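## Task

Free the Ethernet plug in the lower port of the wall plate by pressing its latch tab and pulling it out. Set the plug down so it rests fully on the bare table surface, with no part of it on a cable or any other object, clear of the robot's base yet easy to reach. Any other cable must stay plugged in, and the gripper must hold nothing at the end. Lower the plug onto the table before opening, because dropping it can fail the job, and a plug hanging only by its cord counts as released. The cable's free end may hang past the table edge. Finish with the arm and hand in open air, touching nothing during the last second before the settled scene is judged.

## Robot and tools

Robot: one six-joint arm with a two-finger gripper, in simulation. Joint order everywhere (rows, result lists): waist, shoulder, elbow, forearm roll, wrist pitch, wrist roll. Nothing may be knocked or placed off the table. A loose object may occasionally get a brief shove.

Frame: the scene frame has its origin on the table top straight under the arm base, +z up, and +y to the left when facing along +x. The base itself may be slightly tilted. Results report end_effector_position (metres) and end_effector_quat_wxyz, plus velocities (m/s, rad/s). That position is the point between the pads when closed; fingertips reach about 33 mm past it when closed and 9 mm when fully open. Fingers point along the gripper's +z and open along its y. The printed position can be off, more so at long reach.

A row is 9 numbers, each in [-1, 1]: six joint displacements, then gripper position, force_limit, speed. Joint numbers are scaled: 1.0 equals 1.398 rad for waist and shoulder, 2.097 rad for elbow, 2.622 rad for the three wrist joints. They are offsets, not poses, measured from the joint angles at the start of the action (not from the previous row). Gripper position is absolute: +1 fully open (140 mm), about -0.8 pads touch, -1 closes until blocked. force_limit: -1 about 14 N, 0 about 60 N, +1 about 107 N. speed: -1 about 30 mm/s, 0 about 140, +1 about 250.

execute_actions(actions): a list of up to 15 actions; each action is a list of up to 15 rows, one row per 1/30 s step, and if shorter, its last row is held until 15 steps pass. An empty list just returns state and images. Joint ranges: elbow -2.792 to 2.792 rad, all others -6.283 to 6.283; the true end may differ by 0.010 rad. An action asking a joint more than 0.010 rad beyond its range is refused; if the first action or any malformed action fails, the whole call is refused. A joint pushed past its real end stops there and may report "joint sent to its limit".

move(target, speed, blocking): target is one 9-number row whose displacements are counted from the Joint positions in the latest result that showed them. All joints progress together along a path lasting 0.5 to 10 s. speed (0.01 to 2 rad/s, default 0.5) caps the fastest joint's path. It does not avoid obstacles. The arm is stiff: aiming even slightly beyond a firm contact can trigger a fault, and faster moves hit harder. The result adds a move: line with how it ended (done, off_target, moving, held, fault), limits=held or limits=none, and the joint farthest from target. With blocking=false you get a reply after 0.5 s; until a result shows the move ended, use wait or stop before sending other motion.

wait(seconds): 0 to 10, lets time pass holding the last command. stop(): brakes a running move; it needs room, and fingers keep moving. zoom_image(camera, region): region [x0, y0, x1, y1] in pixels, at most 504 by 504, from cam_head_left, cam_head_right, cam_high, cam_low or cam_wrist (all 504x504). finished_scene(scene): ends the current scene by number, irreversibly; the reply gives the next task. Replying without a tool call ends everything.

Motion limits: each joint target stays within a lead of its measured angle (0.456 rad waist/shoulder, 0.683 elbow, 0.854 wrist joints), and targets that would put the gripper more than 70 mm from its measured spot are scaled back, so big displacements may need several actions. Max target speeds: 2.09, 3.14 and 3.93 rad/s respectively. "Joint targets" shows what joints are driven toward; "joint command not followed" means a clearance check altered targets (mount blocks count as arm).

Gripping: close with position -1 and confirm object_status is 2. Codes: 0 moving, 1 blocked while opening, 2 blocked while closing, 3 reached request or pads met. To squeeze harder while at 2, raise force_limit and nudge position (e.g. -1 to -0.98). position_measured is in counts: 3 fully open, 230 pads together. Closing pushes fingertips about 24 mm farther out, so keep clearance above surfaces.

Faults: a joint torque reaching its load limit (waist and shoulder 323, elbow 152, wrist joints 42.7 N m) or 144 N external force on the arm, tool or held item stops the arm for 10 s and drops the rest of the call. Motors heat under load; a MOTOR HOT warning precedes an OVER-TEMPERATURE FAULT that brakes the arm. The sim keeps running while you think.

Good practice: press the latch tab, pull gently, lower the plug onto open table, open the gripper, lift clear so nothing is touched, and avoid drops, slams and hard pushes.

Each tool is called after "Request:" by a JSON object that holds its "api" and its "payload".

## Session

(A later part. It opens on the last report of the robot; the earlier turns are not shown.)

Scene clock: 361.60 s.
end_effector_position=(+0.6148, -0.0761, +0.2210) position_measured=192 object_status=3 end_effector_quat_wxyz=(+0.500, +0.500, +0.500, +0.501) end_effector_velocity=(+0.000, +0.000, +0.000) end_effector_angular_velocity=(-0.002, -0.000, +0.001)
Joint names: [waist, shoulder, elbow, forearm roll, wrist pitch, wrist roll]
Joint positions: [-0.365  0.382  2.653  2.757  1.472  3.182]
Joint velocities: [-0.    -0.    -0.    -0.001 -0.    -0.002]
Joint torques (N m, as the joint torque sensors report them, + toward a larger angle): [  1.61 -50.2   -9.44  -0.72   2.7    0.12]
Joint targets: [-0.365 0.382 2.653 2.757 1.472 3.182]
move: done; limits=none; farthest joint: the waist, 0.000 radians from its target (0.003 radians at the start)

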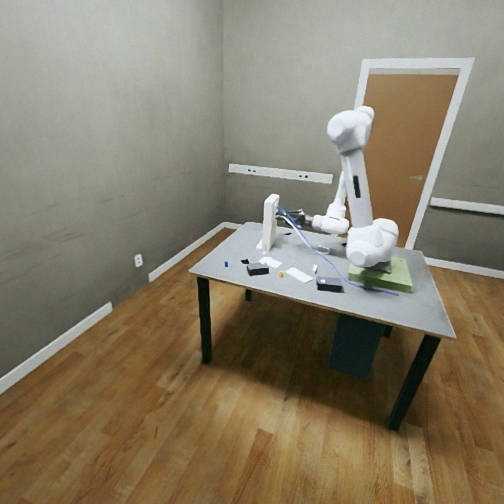

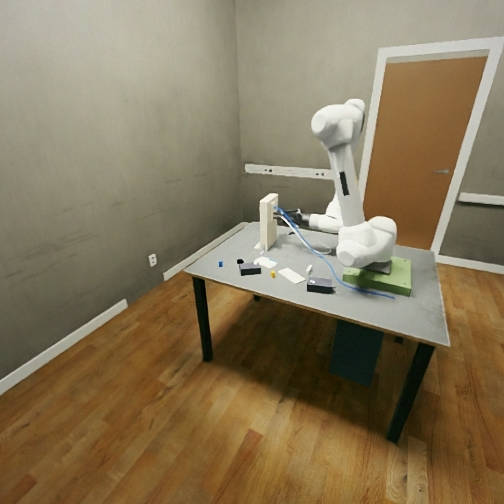

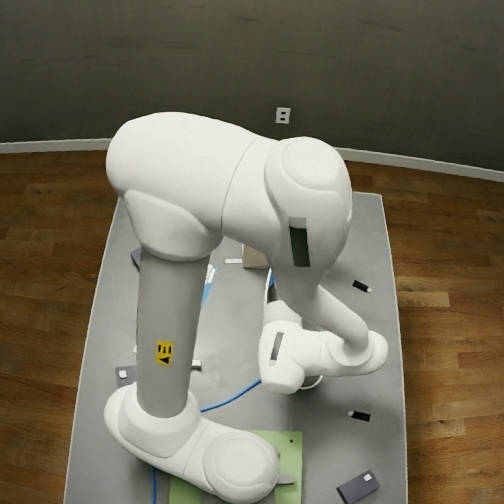

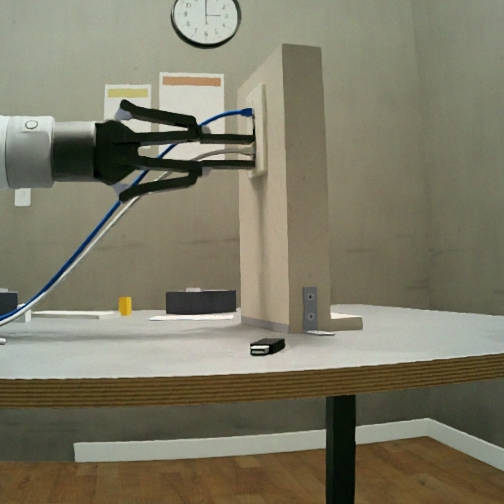

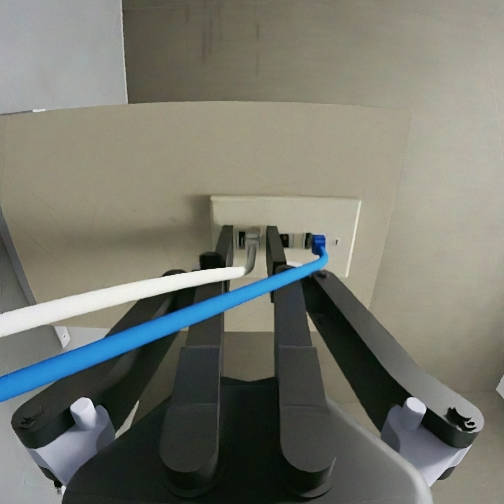

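Request:
{"api": "move", "payload": {"target": [0, 0, 0, 0, 0, 0, -1, 0, -0.5], "speed": 0.01}}

Request:
{"api": "zoom_image", "payload": {"camera": "cam_low", "region": [150, 70, 310, 200]}}

Scene clock: 366.13 s.
end_effector_position=(+0.6147, -0.0761, +0.2211) position_measured=222 object_status=2 end_effector_quat_wxyz=(+0.500, +0.500, +0.500, +0.501) end_effector_velocity=(+0.000, -0.000, -0.000) end_effector_angular_velocity=(-0.000, -0.000, -0.001)
Joint names: [waist, shoulder, elbow, forearm roll, wrist pitch, wrist roll]
Joint positions: [-0.365  0.382  2.653  2.757  1.472  3.182]
Joint velocities: [ 0.001  0.001 -0.     0.001  0.    -0.001]
Joint torques (N m, as the joint torque sensors report them, + toward a larger angle): [  3.67 -34.38 -12.72  -1.74  -5.87   0.04]
Joint targets: [-0.365 0.382 2.653 2.757 1.472 3.182]
move: done; limits=none; farthest joint: the waist, 0.000 radians from its target (0.000 radians at the start)

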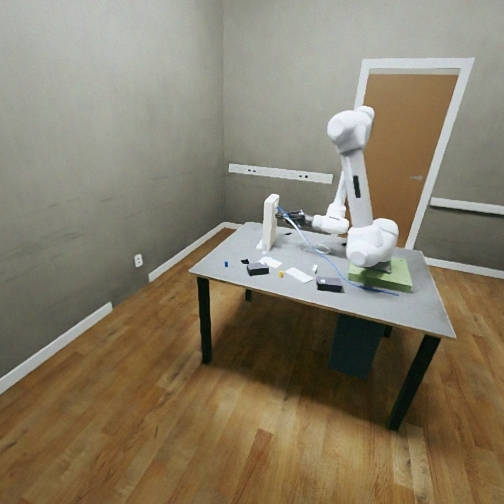

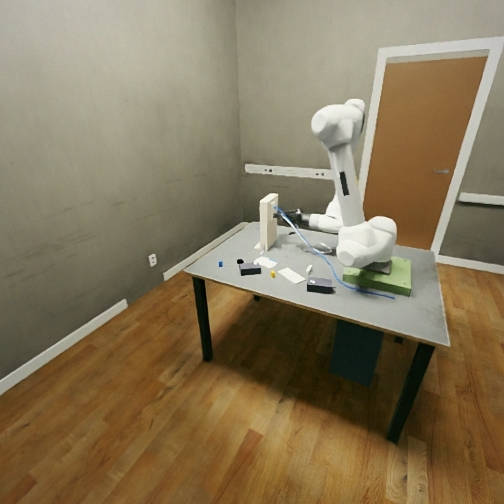

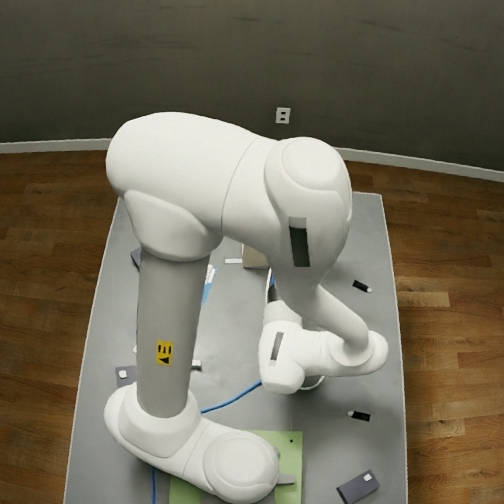

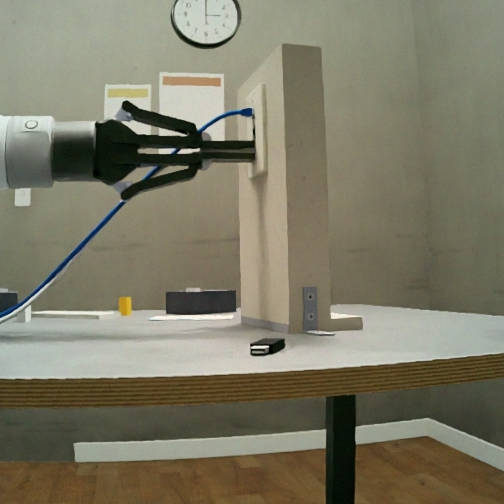

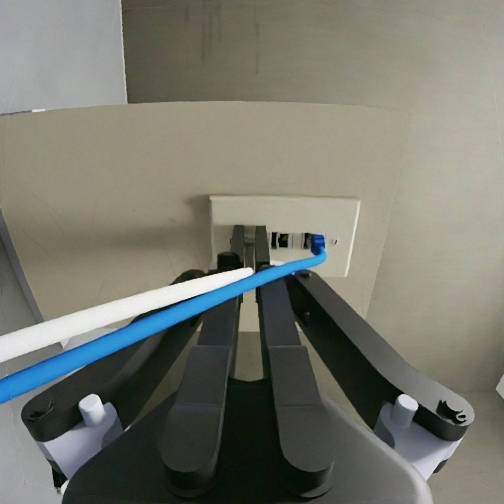

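Region (150, 70, 310, 200) of cam_low's 504x504 image, scaled by 3.150, with more detail than that image has; it fills the top 410 rows of this view, and the rest is white.

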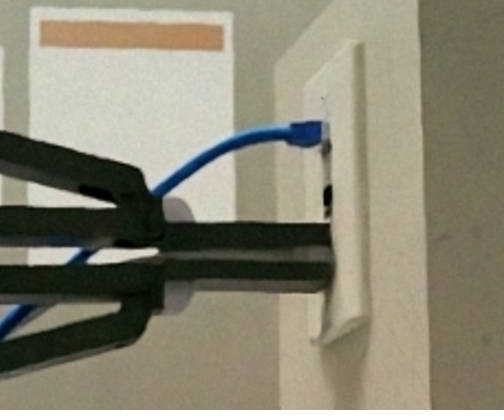

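Request:
{"api": "move", "payload": {"target": [-0.0009, -0.0011, 0.0008, -0.00047, 0.0005, -0.00016, -1, 0, -0.5], "speed": 0.01}}

Scene clock: 376.90 s.
end_effector_position=(+0.6137, -0.0760, +0.2217) position_measured=222 object_status=2 end_effector_quat_wxyz=(+0.500, +0.499, +0.500, +0.501) end_effector_velocity=(+0.000, +0.001, +0.002) end_effector_angular_velocity=(-0.001, -0.004, +0.001)
Joint names: [waist, shoulder, elbow, forearm roll, wrist pitch, wrist roll]
Joint positions: [-0.366  0.381  2.655  2.755  1.474  3.181]
Joint velocities: [ 0.001 -0.001  0.    -0.     0.003 -0.001]
Joint torques (N m, as the joint torque sensors report them, + toward a larger angle): [  1.93 -51.76  -8.83  -1.29   2.98  -0.1 ]
Joint targets: [-0.366 0.381 2.655 2.755 1.474 3.181]
move: done; limits=none; farthest joint: the waist, 0.000 radians from its target (0.002 radians at the start)

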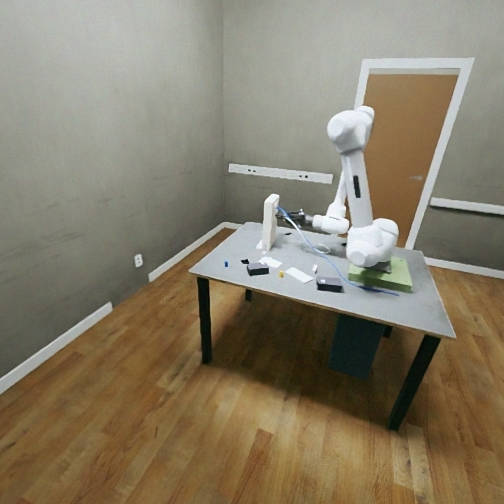

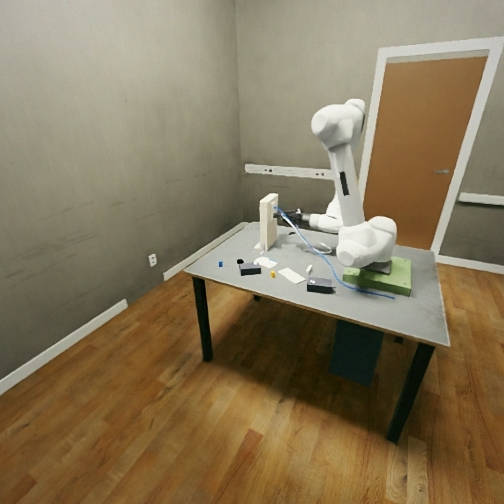

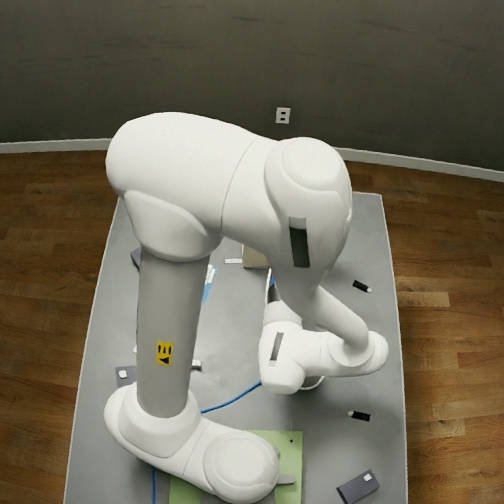

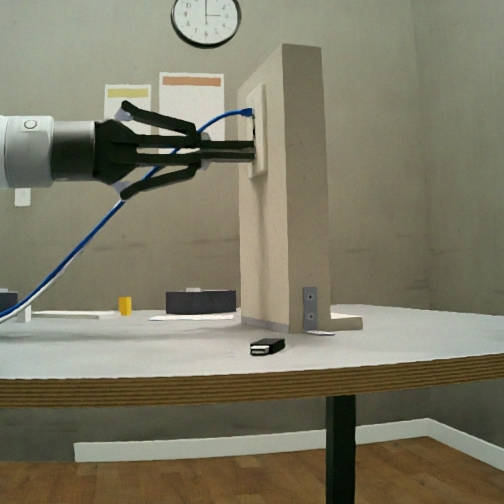

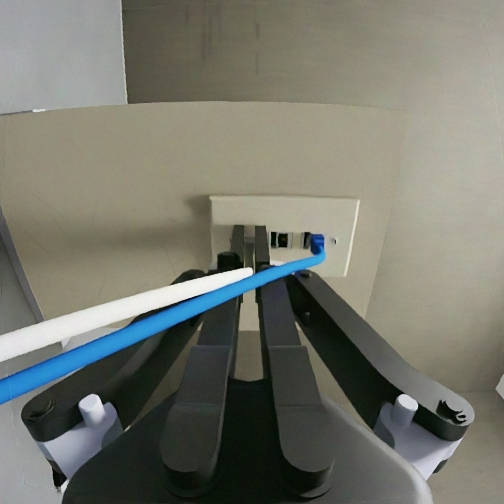

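Torques back to baseline. Test pull 4 mm.

Request:
{"api": "move", "payload": {"target": [-0.0038, -0.00096, 0.0033, -0.00196, 0.00204, -0.00064, -1, 0, -0.5], "speed": 0.01}}

Request:
{"api": "zoom_image", "payload": {"camera": "cam_low", "region": [150, 70, 310, 200]}}

Scene clock: 383.63 s.
end_effector_position=(+0.6097, -0.0761, +0.2217) position_measured=222 object_status=2 end_effector_quat_wxyz=(+0.500, +0.499, +0.500, +0.501) end_effector_velocity=(+0.000, +0.000, +0.001) end_effector_angular_velocity=(-0.000, -0.002, +0.001)
Joint names: [waist, shoulder, elbow, forearm roll, wrist pitch, wrist roll]
Joint positions: [-0.371  0.379  2.662  2.75   1.479  3.18 ]
Joint velocities: [-0.    -0.001 -0.    -0.001  0.     0.   ]
Joint torques (N m, as the joint torque sensors report them, + toward a larger angle): [  3.59 -49.89  -8.43  -1.96   2.6   -0.04]
Joint targets: [-0.371 0.379 2.662 2.750 1.479 3.180]
move: done; limits=none; farthest joint: the waist, 0.000 radians from its target (0.005 radians at the start)

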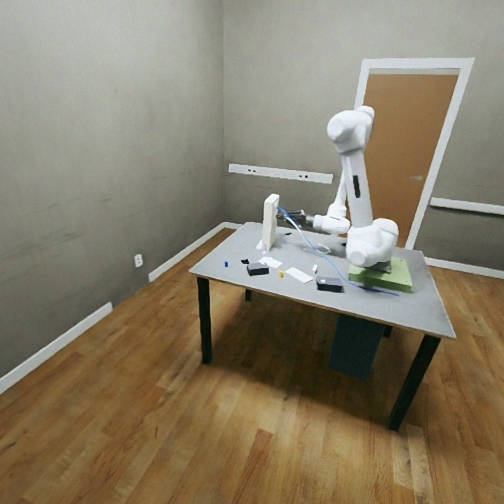

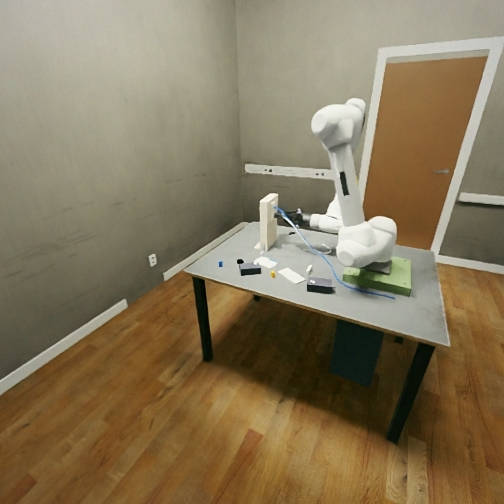

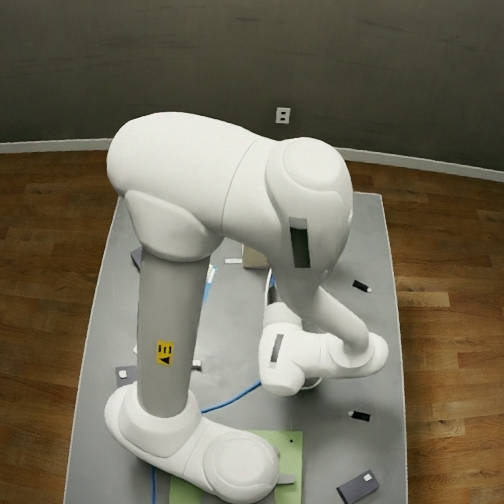

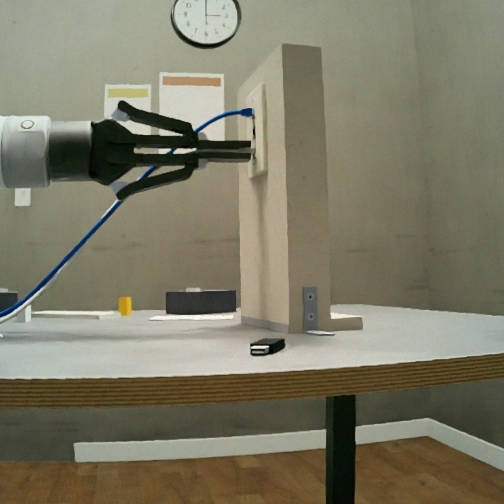

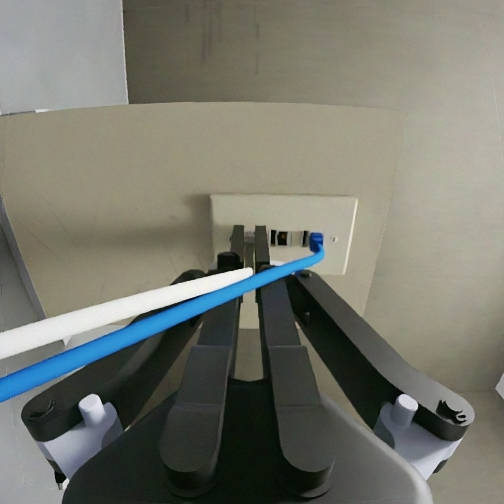

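Region (150, 70, 310, 200) of cam_low's 504x504 image, scaled by 3.150, with more detail than that image has; it fills the top 410 rows of this view, and the rest is white.

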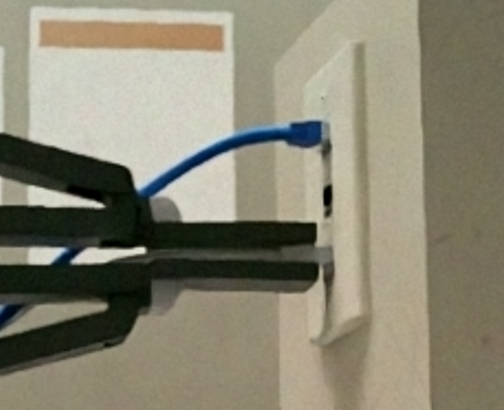

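Request:
{"api": "move", "payload": {"target": [-0.02699, -0.00449, 0.0174, -0.01407, 0.01106, -0.00347, -1, 0, -0.5], "speed": 0.025}}

Request:
{"api": "zoom_image", "payload": {"camera": "cam_low", "region": [150, 70, 310, 200]}}

Scene clock: 404.20 s.
end_effector_position=(+0.5881, -0.0780, +0.2217) position_measured=222 object_status=2 end_effector_quat_wxyz=(+0.500, +0.499, +0.500, +0.501) end_effector_velocity=(-0.000, +0.000, -0.000) end_effector_angular_velocity=(-0.001, +0.000, +0.001)
Joint names: [waist, shoulder, elbow, forearm roll, wrist pitch, wrist roll]
Joint positions: [-0.409  0.373  2.698  2.713  1.508  3.171]
Joint velocities: [-0.    -0.     0.    -0.001 -0.    -0.001]
Joint torques (N m, as the joint torque sensors report them, + toward a larger angle): [  0.93 -49.16  -7.79  -0.09   2.74   0.13]
Joint targets: [-0.409 0.373 2.698 2.713 1.508 3.171]
move: done; limits=none; farthest joint: the waist, 0.000 radians from its target (0.037 radians at the start)

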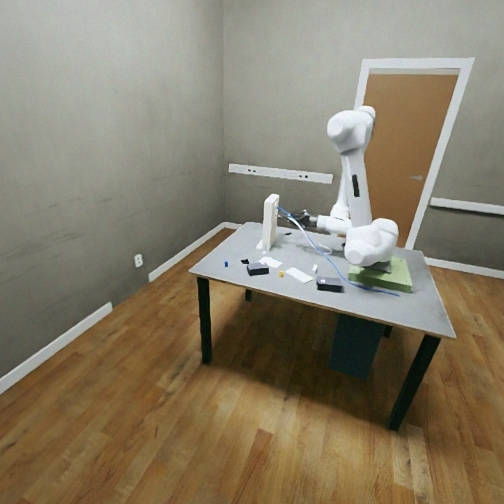

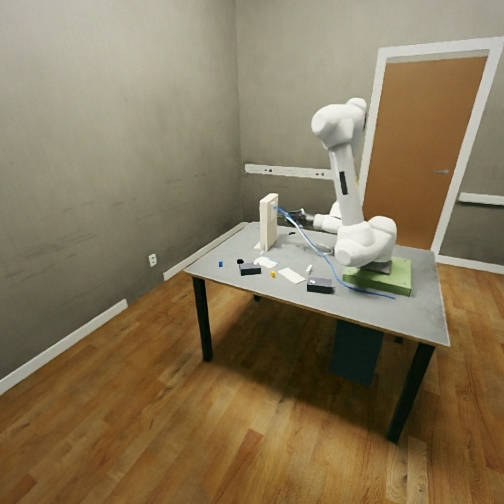

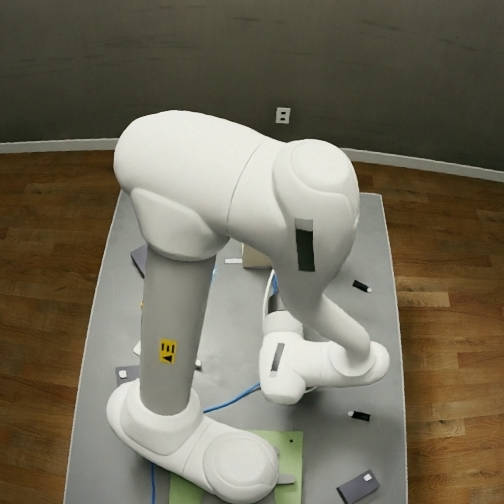

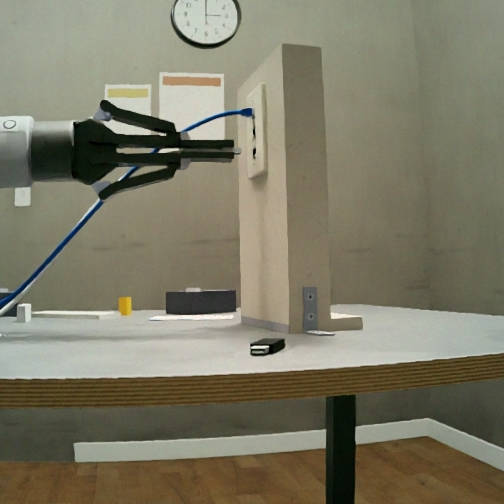

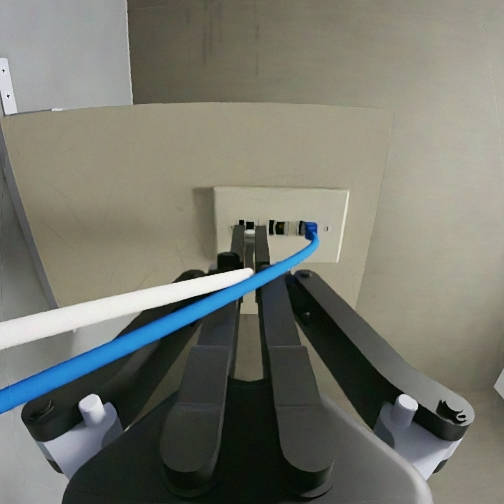

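Region (150, 70, 310, 200) of cam_low's 504x504 image, scaled by 3.150, with more detail than that image has; it fills the top 410 rows of this view, and the rest is white.

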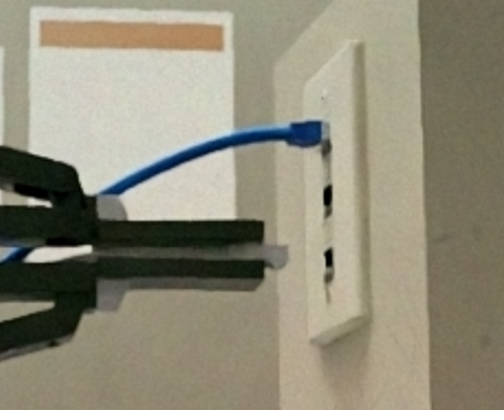

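Request:
{"api": "move", "payload": {"target": [-0.143, 0, 0, 0, 0, 0, -1, 0, -0.5], "speed": 0.15}}

Scene clock: 445.13 s.
end_effector_position=(+0.5609, -0.1933, +0.2216) position_measured=222 object_status=2 end_effector_quat_wxyz=(+0.548, +0.547, +0.447, +0.448) end_effector_velocity=(-0.000, -0.000, -0.000) end_effector_angular_velocity=(+0.001, -0.000, -0.001)
Joint names: [waist, shoulder, elbow, forearm roll, wrist pitch, wrist roll]
Joint positions: [-0.609  0.373  2.698  2.713  1.508  3.171]
Joint velocities: [-0.001  0.001 -0.     0.     0.001  0.001]
Joint torques (N m, as the joint torque sensors report them, + toward a larger angle): [  0.18 -48.27  -8.2   -0.17   2.85   0.  ]
Joint targets: [-0.609 0.373 2.698 2.713 1.508 3.171]
move: done; limits=none; farthest joint: the waist, 0.000 radians from its target (0.200 radians at the start)

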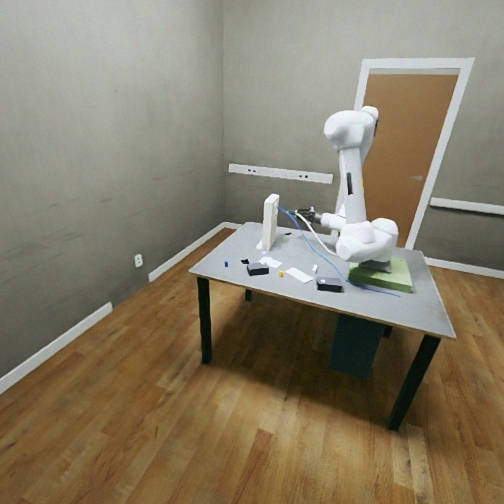

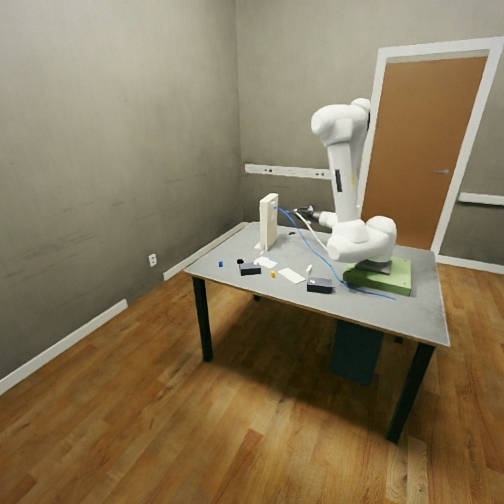

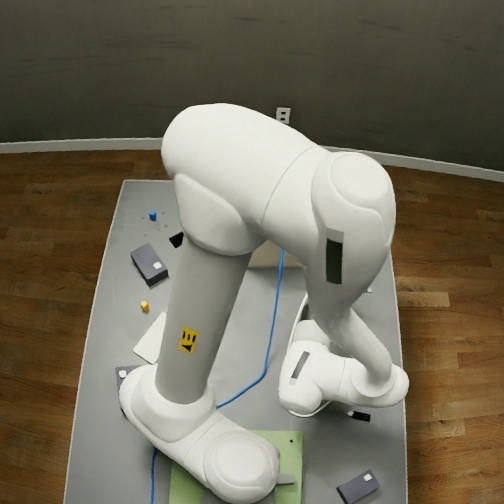

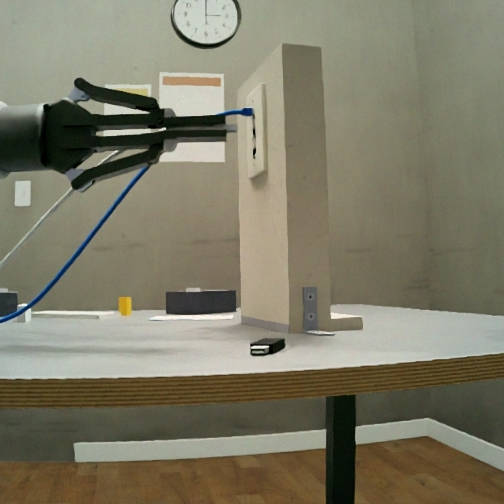

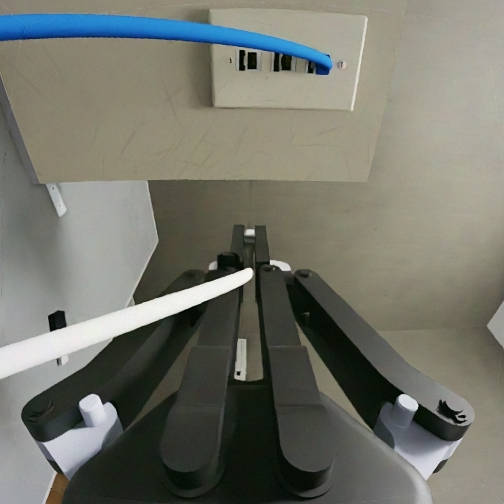

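Request:
{"api": "move", "payload": {"target": [0.0586, 0.009, -0.0583, 0.0144, -0.2398, -0.58, -1, 0, -0.5], "speed": 0.5}}

Scene clock: 472.77 s.
end_effector_position=(+0.5852, -0.2000, +0.0598) position_measured=222 object_status=2 end_effector_quat_wxyz=(+0.498, +0.086, +0.862, -0.049) end_effector_velocity=(-0.000, -0.000, +0.001) end_effector_angular_velocity=(+0.000, -0.002, -0.001)
Joint names: [waist, shoulder, elbow, forearm roll, wrist pitch, wrist roll]
Joint positions: [-0.527  0.386  2.576  2.751  0.879  1.65 ]
Joint velocities: [-0.001 -0.     0.    -0.     0.002  0.001]
Joint torques (N m, as the joint torque sensors report them, + toward a larger angle): [ -0.17 -55.38 -12.53  -0.39   2.28   0.04]
Joint targets: [-0.527 0.386 2.576 2.751 0.879 1.650]
move: done; limits=none; farthest joint: the waist, 0.000 radians from its target (0.082 radians at the start)

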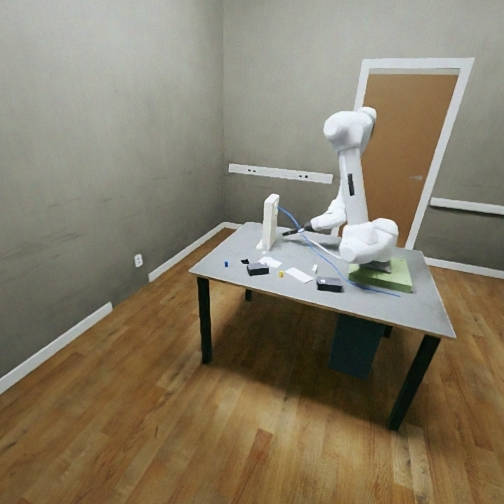

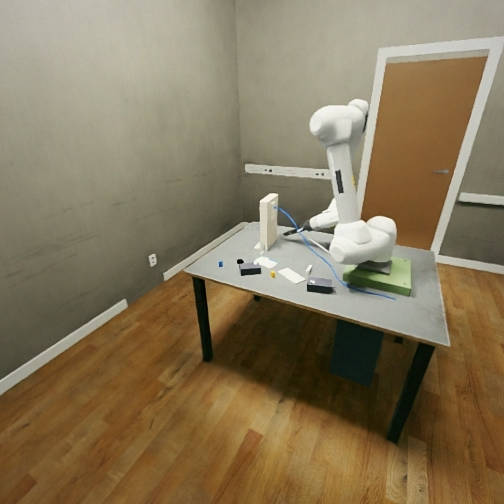

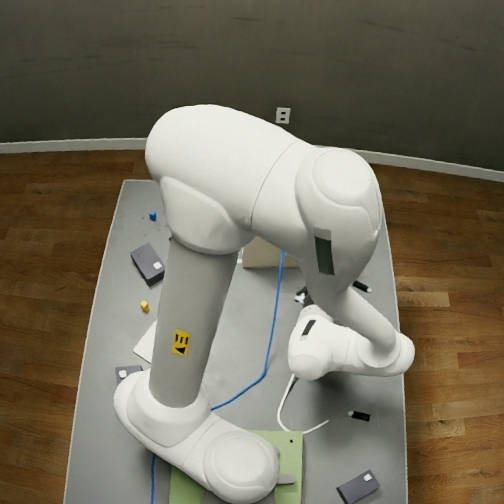

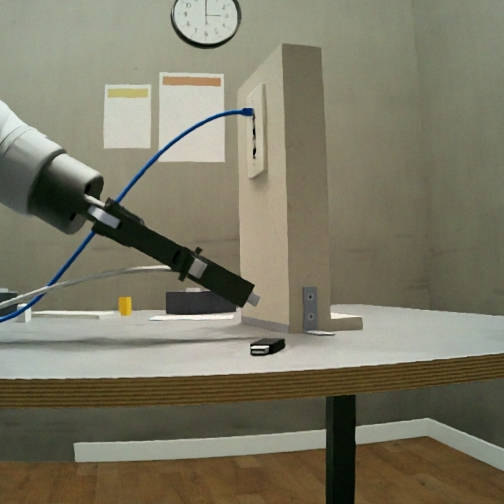

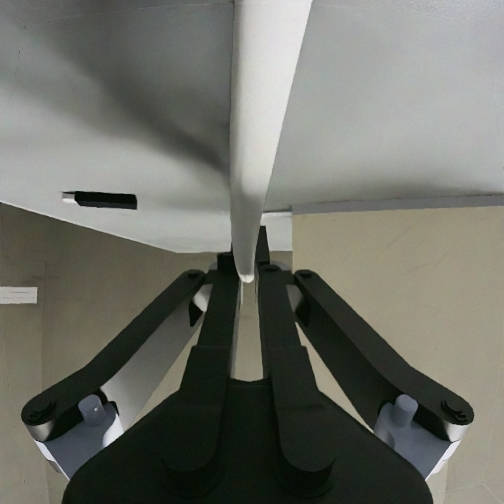

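Request:
{"api": "move", "payload": {"target": [0, 0.0572, 0.00076, 0.00883, 0.02891, -0.0145, -1, 0, -0.5], "speed": 0.06}}

Request:
{"api": "zoom_image", "payload": {"camera": "cam_low", "region": [150, 250, 330, 370]}}

Scene clock: 488.80 s.
end_effector_position=(+0.5852, -0.2000, +0.0330) position_measured=222 object_status=2 end_effector_quat_wxyz=(+0.498, +0.086, +0.862, -0.049) end_effector_velocity=(-0.000, +0.000, -0.001) end_effector_angular_velocity=(+0.001, -0.000, +0.000)
Joint names: [waist, shoulder, elbow, forearm roll, wrist pitch, wrist roll]
Joint positions: [-0.527  0.466  2.578  2.774  0.955  1.612]
Joint velocities: [-0.     0.001  0.001 -0.001  0.002  0.001]
Joint torques (N m, as the joint torque sensors report them, + toward a larger angle): [  1.19 -58.9   -8.66  -0.15   2.46   0.03]
Joint targets: [-0.527 0.466 2.578 2.774 0.955 1.612]
move: done; limits=none; farthest joint: the waist, 0.000 radians from its target (0.000 radians at the start)

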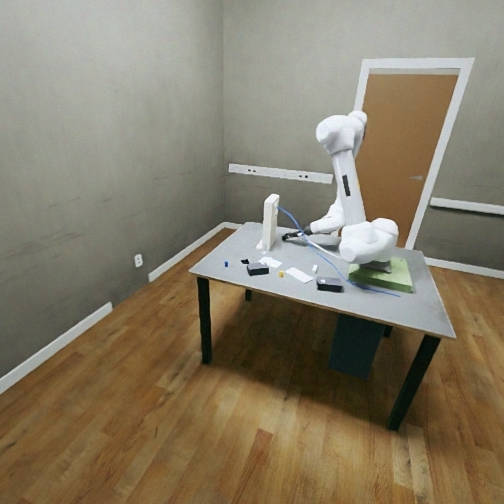

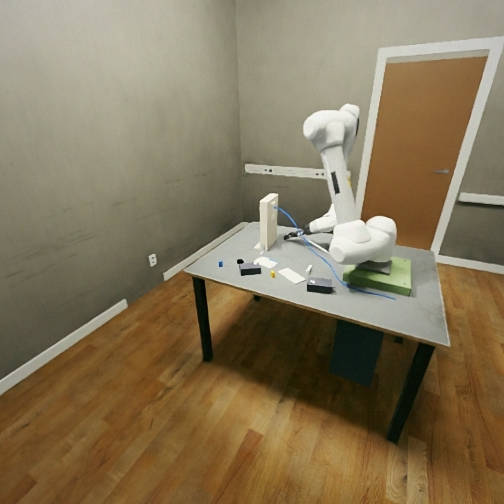

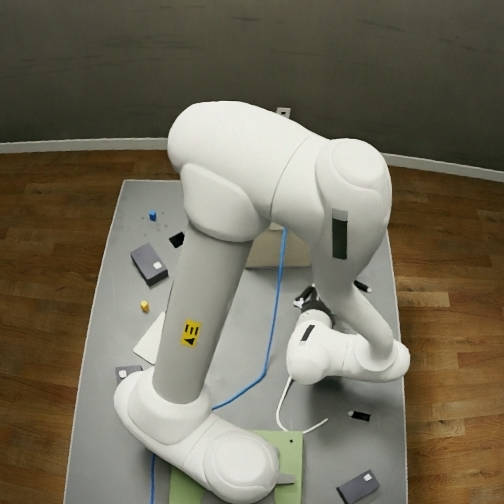

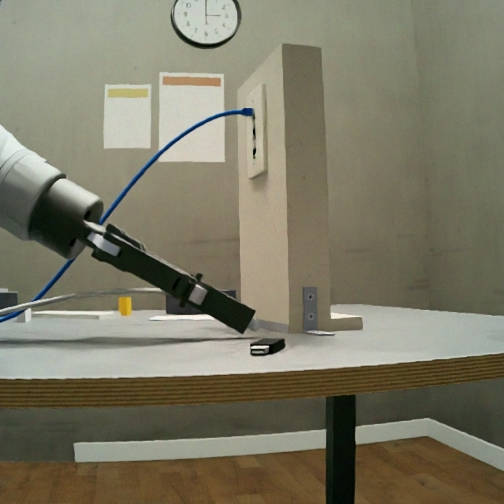

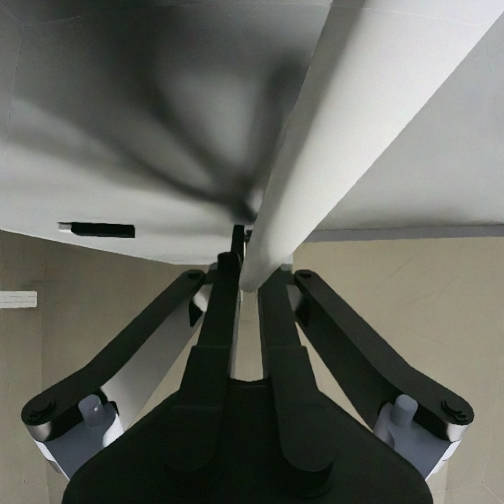

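Region (150, 250, 330, 370) of cam_low's 504x504 image, scaled by 2.800, with more detail than that image has.

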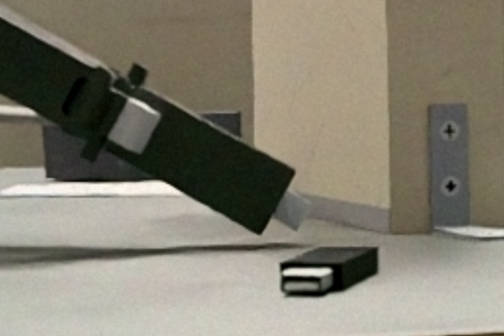

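Request:
{"api": "move", "payload": {"target": [0, 0.0064, 0, 0.001, 0.00324, -0.0016, -1, 0, -0.5], "speed": 0.015}}

Scene clock: 497.93 s.
end_effector_position=(+0.5852, -0.2000, +0.0301) position_measured=222 object_status=2 end_effector_quat_wxyz=(+0.498, +0.086, +0.861, -0.049) end_effector_velocity=(+0.000, +0.000, +0.001) end_effector_angular_velocity=(-0.001, -0.003, +0.000)
Joint names: [waist, shoulder, elbow, forearm roll, wrist pitch, wrist roll]
Joint positions: [-0.527  0.475  2.578  2.777  0.964  1.608]
Joint velocities: [ 0.    -0.     0.     0.     0.003 -0.   ]
Joint torques (N m, as the joint torque sensors report them, + toward a larger angle): [  0.24 -58.91  -8.65  -0.26   2.44   0.18]
Joint targets: [-0.527 0.475 2.578 2.777 0.964 1.608]
move: done; limits=none; farthest joint: the waist, 0.000 radians from its target (0.000 radians at the start)

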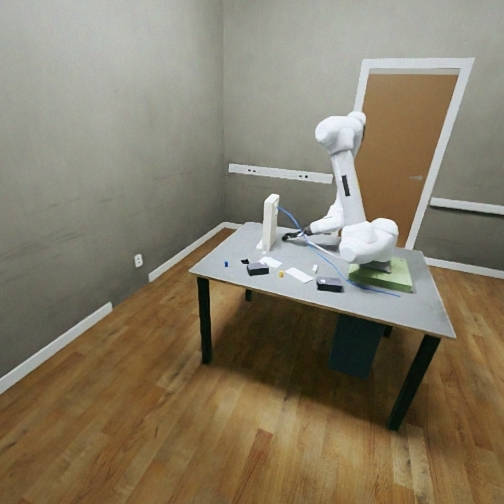

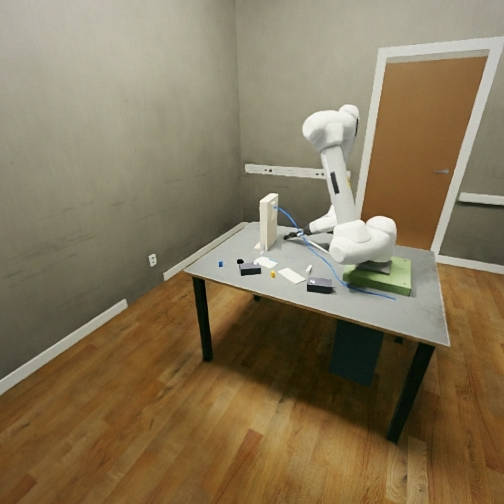

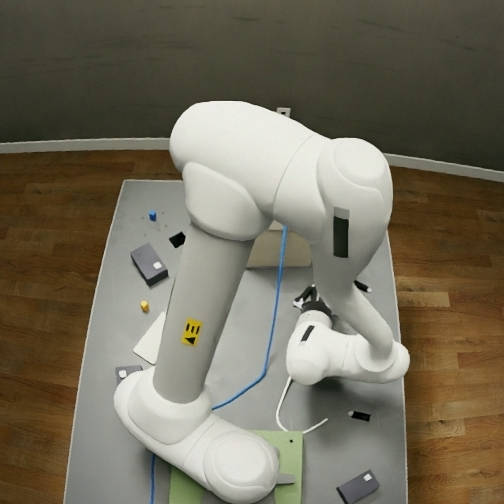

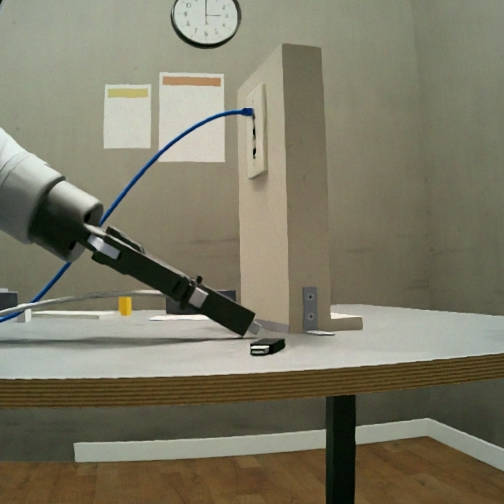

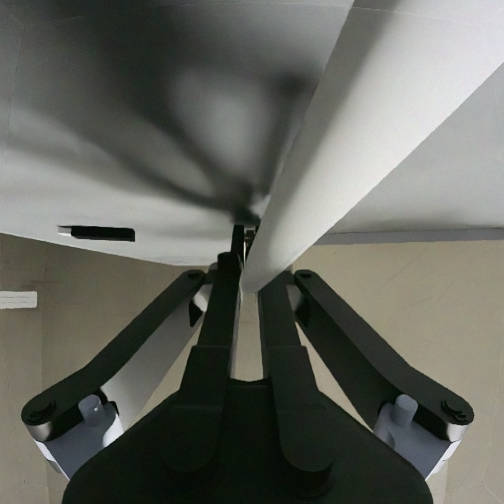

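Request:
{"api": "move", "payload": {"target": [0, 0.0021, 0, 0.00033, 0.00108, -0.00054, -1, 0, -0.5], "speed": 0.01}}

Scene clock: 501.93 s.
end_effector_position=(+0.5852, -0.2001, +0.0292) position_measured=222 object_status=2 end_effector_quat_wxyz=(+0.498, +0.086, +0.861, -0.050) end_effector_velocity=(-0.000, +0.000, -0.002) end_effector_angular_velocity=(+0.000, +0.004, +0.001)
Joint names: [waist, shoulder, elbow, forearm roll, wrist pitch, wrist roll]
Joint positions: [-0.527  0.478  2.578  2.778  0.966  1.606]
Joint velocities: [ 0.001  0.002 -0.     0.001 -0.001 -0.001]
Joint torques (N m, as the joint torque sensors report them, + toward a larger angle): [  1.1  -59.    -8.44  -0.15   2.23   0.08]
Joint targets: [-0.527 0.478 2.578 2.778 0.966 1.606]
move: done; limits=none; farthest joint: the wrist pitch, 0.001 radians from its target (0.003 radians at the start)

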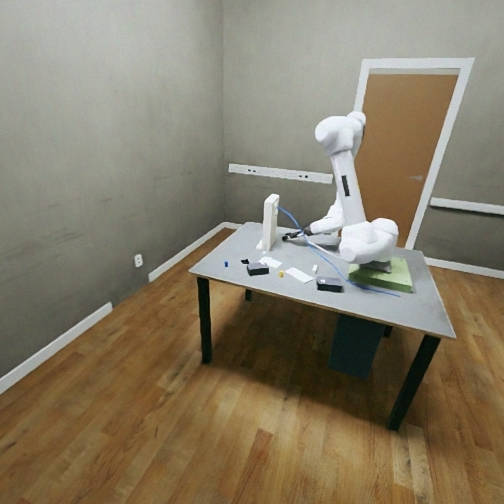

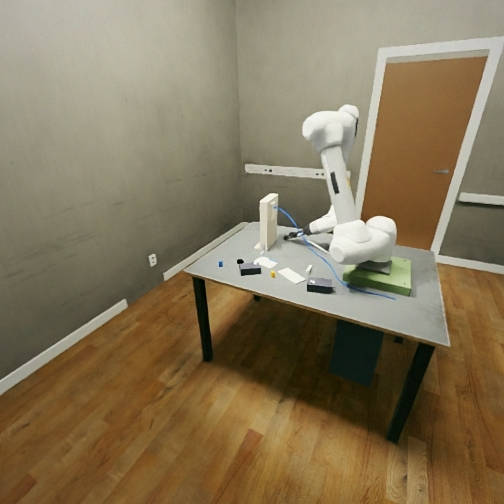

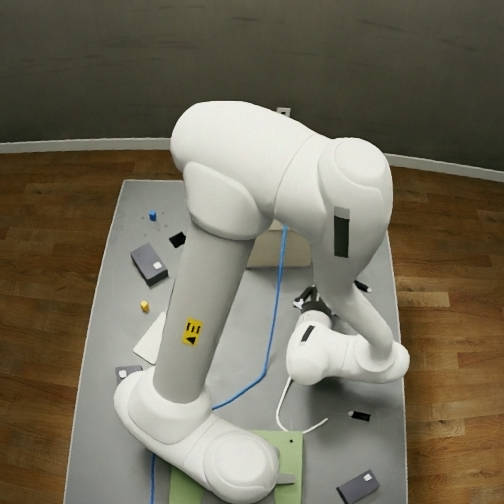

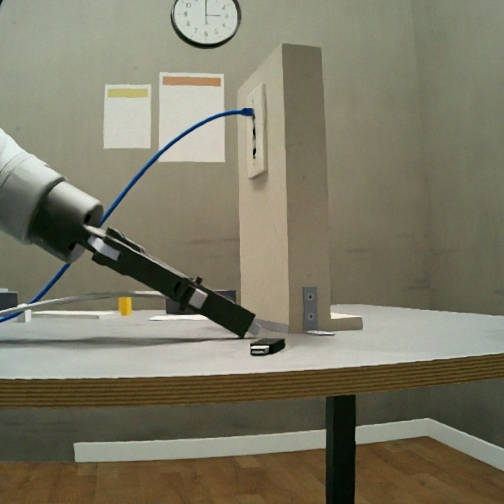

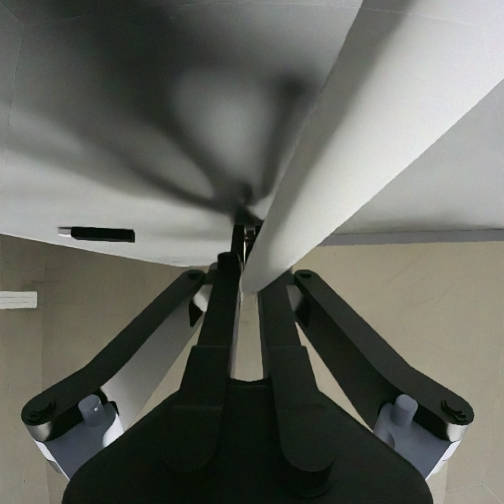

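Request:
{"api": "move", "payload": {"target": [0, 0.0021, 0, 0.00033, 0.00108, -0.00054, -1, 0, -0.5], "speed": 0.01}}

Scene clock: 507.47 s.
end_effector_position=(+0.5852, -0.2001, +0.0282) position_measured=222 object_status=2 end_effector_quat_wxyz=(+0.498, +0.086, +0.861, -0.050) end_effector_velocity=(-0.000, +0.000, -0.001) end_effector_angular_velocity=(+0.001, +0.000, -0.001)
Joint names: [waist, shoulder, elbow, forearm roll, wrist pitch, wrist roll]
Joint positions: [-0.527  0.48   2.578  2.779  0.969  1.605]
Joint velocities: [-0.     0.001  0.     0.     0.001  0.001]
Joint torques (N m, as the joint torque sensors report them, + toward a larger angle): [  1.56 -56.13  -7.93  -0.07   1.27   0.1 ]
Joint targets: [-0.527 0.480 2.578 2.779 0.969 1.605]
move: done; limits=none; farthest joint: the waist, 0.000 radians from its target (0.000 radians at the start)

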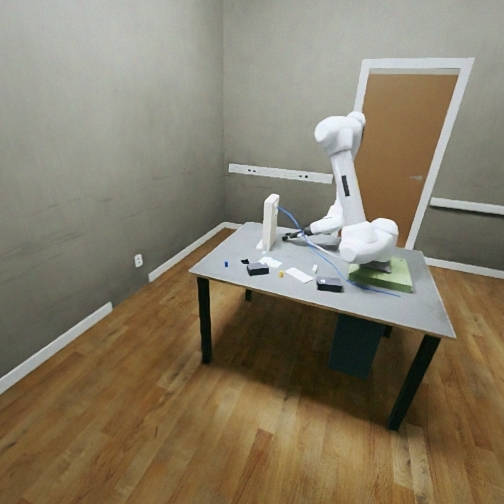

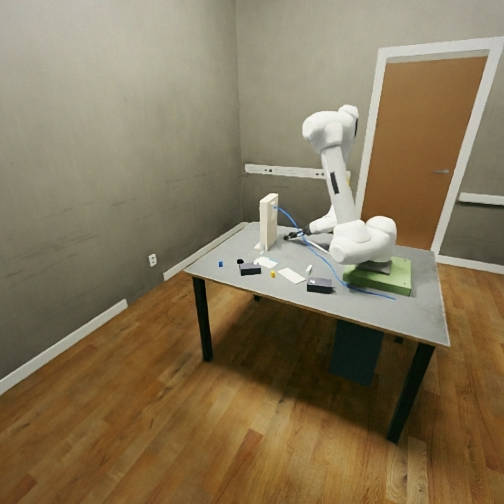

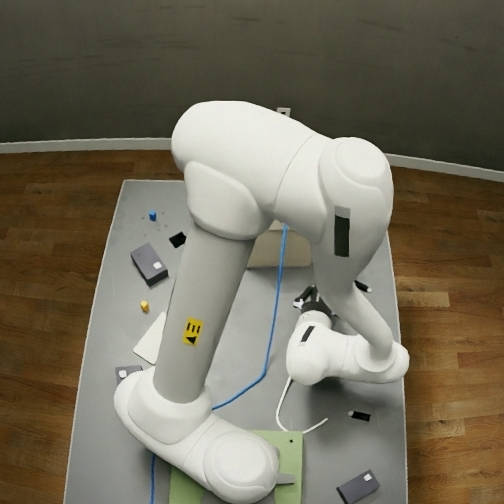

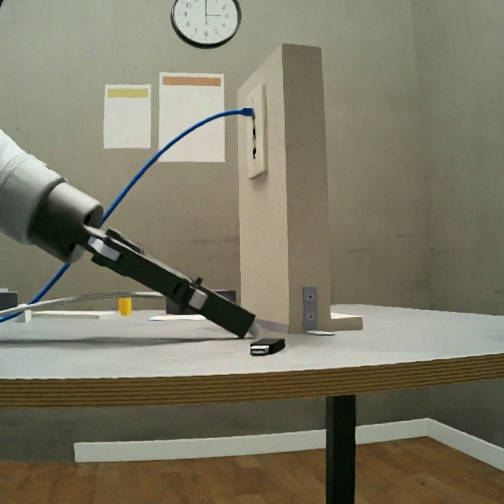

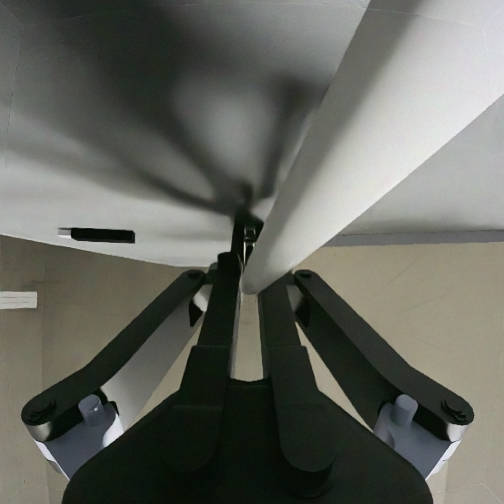

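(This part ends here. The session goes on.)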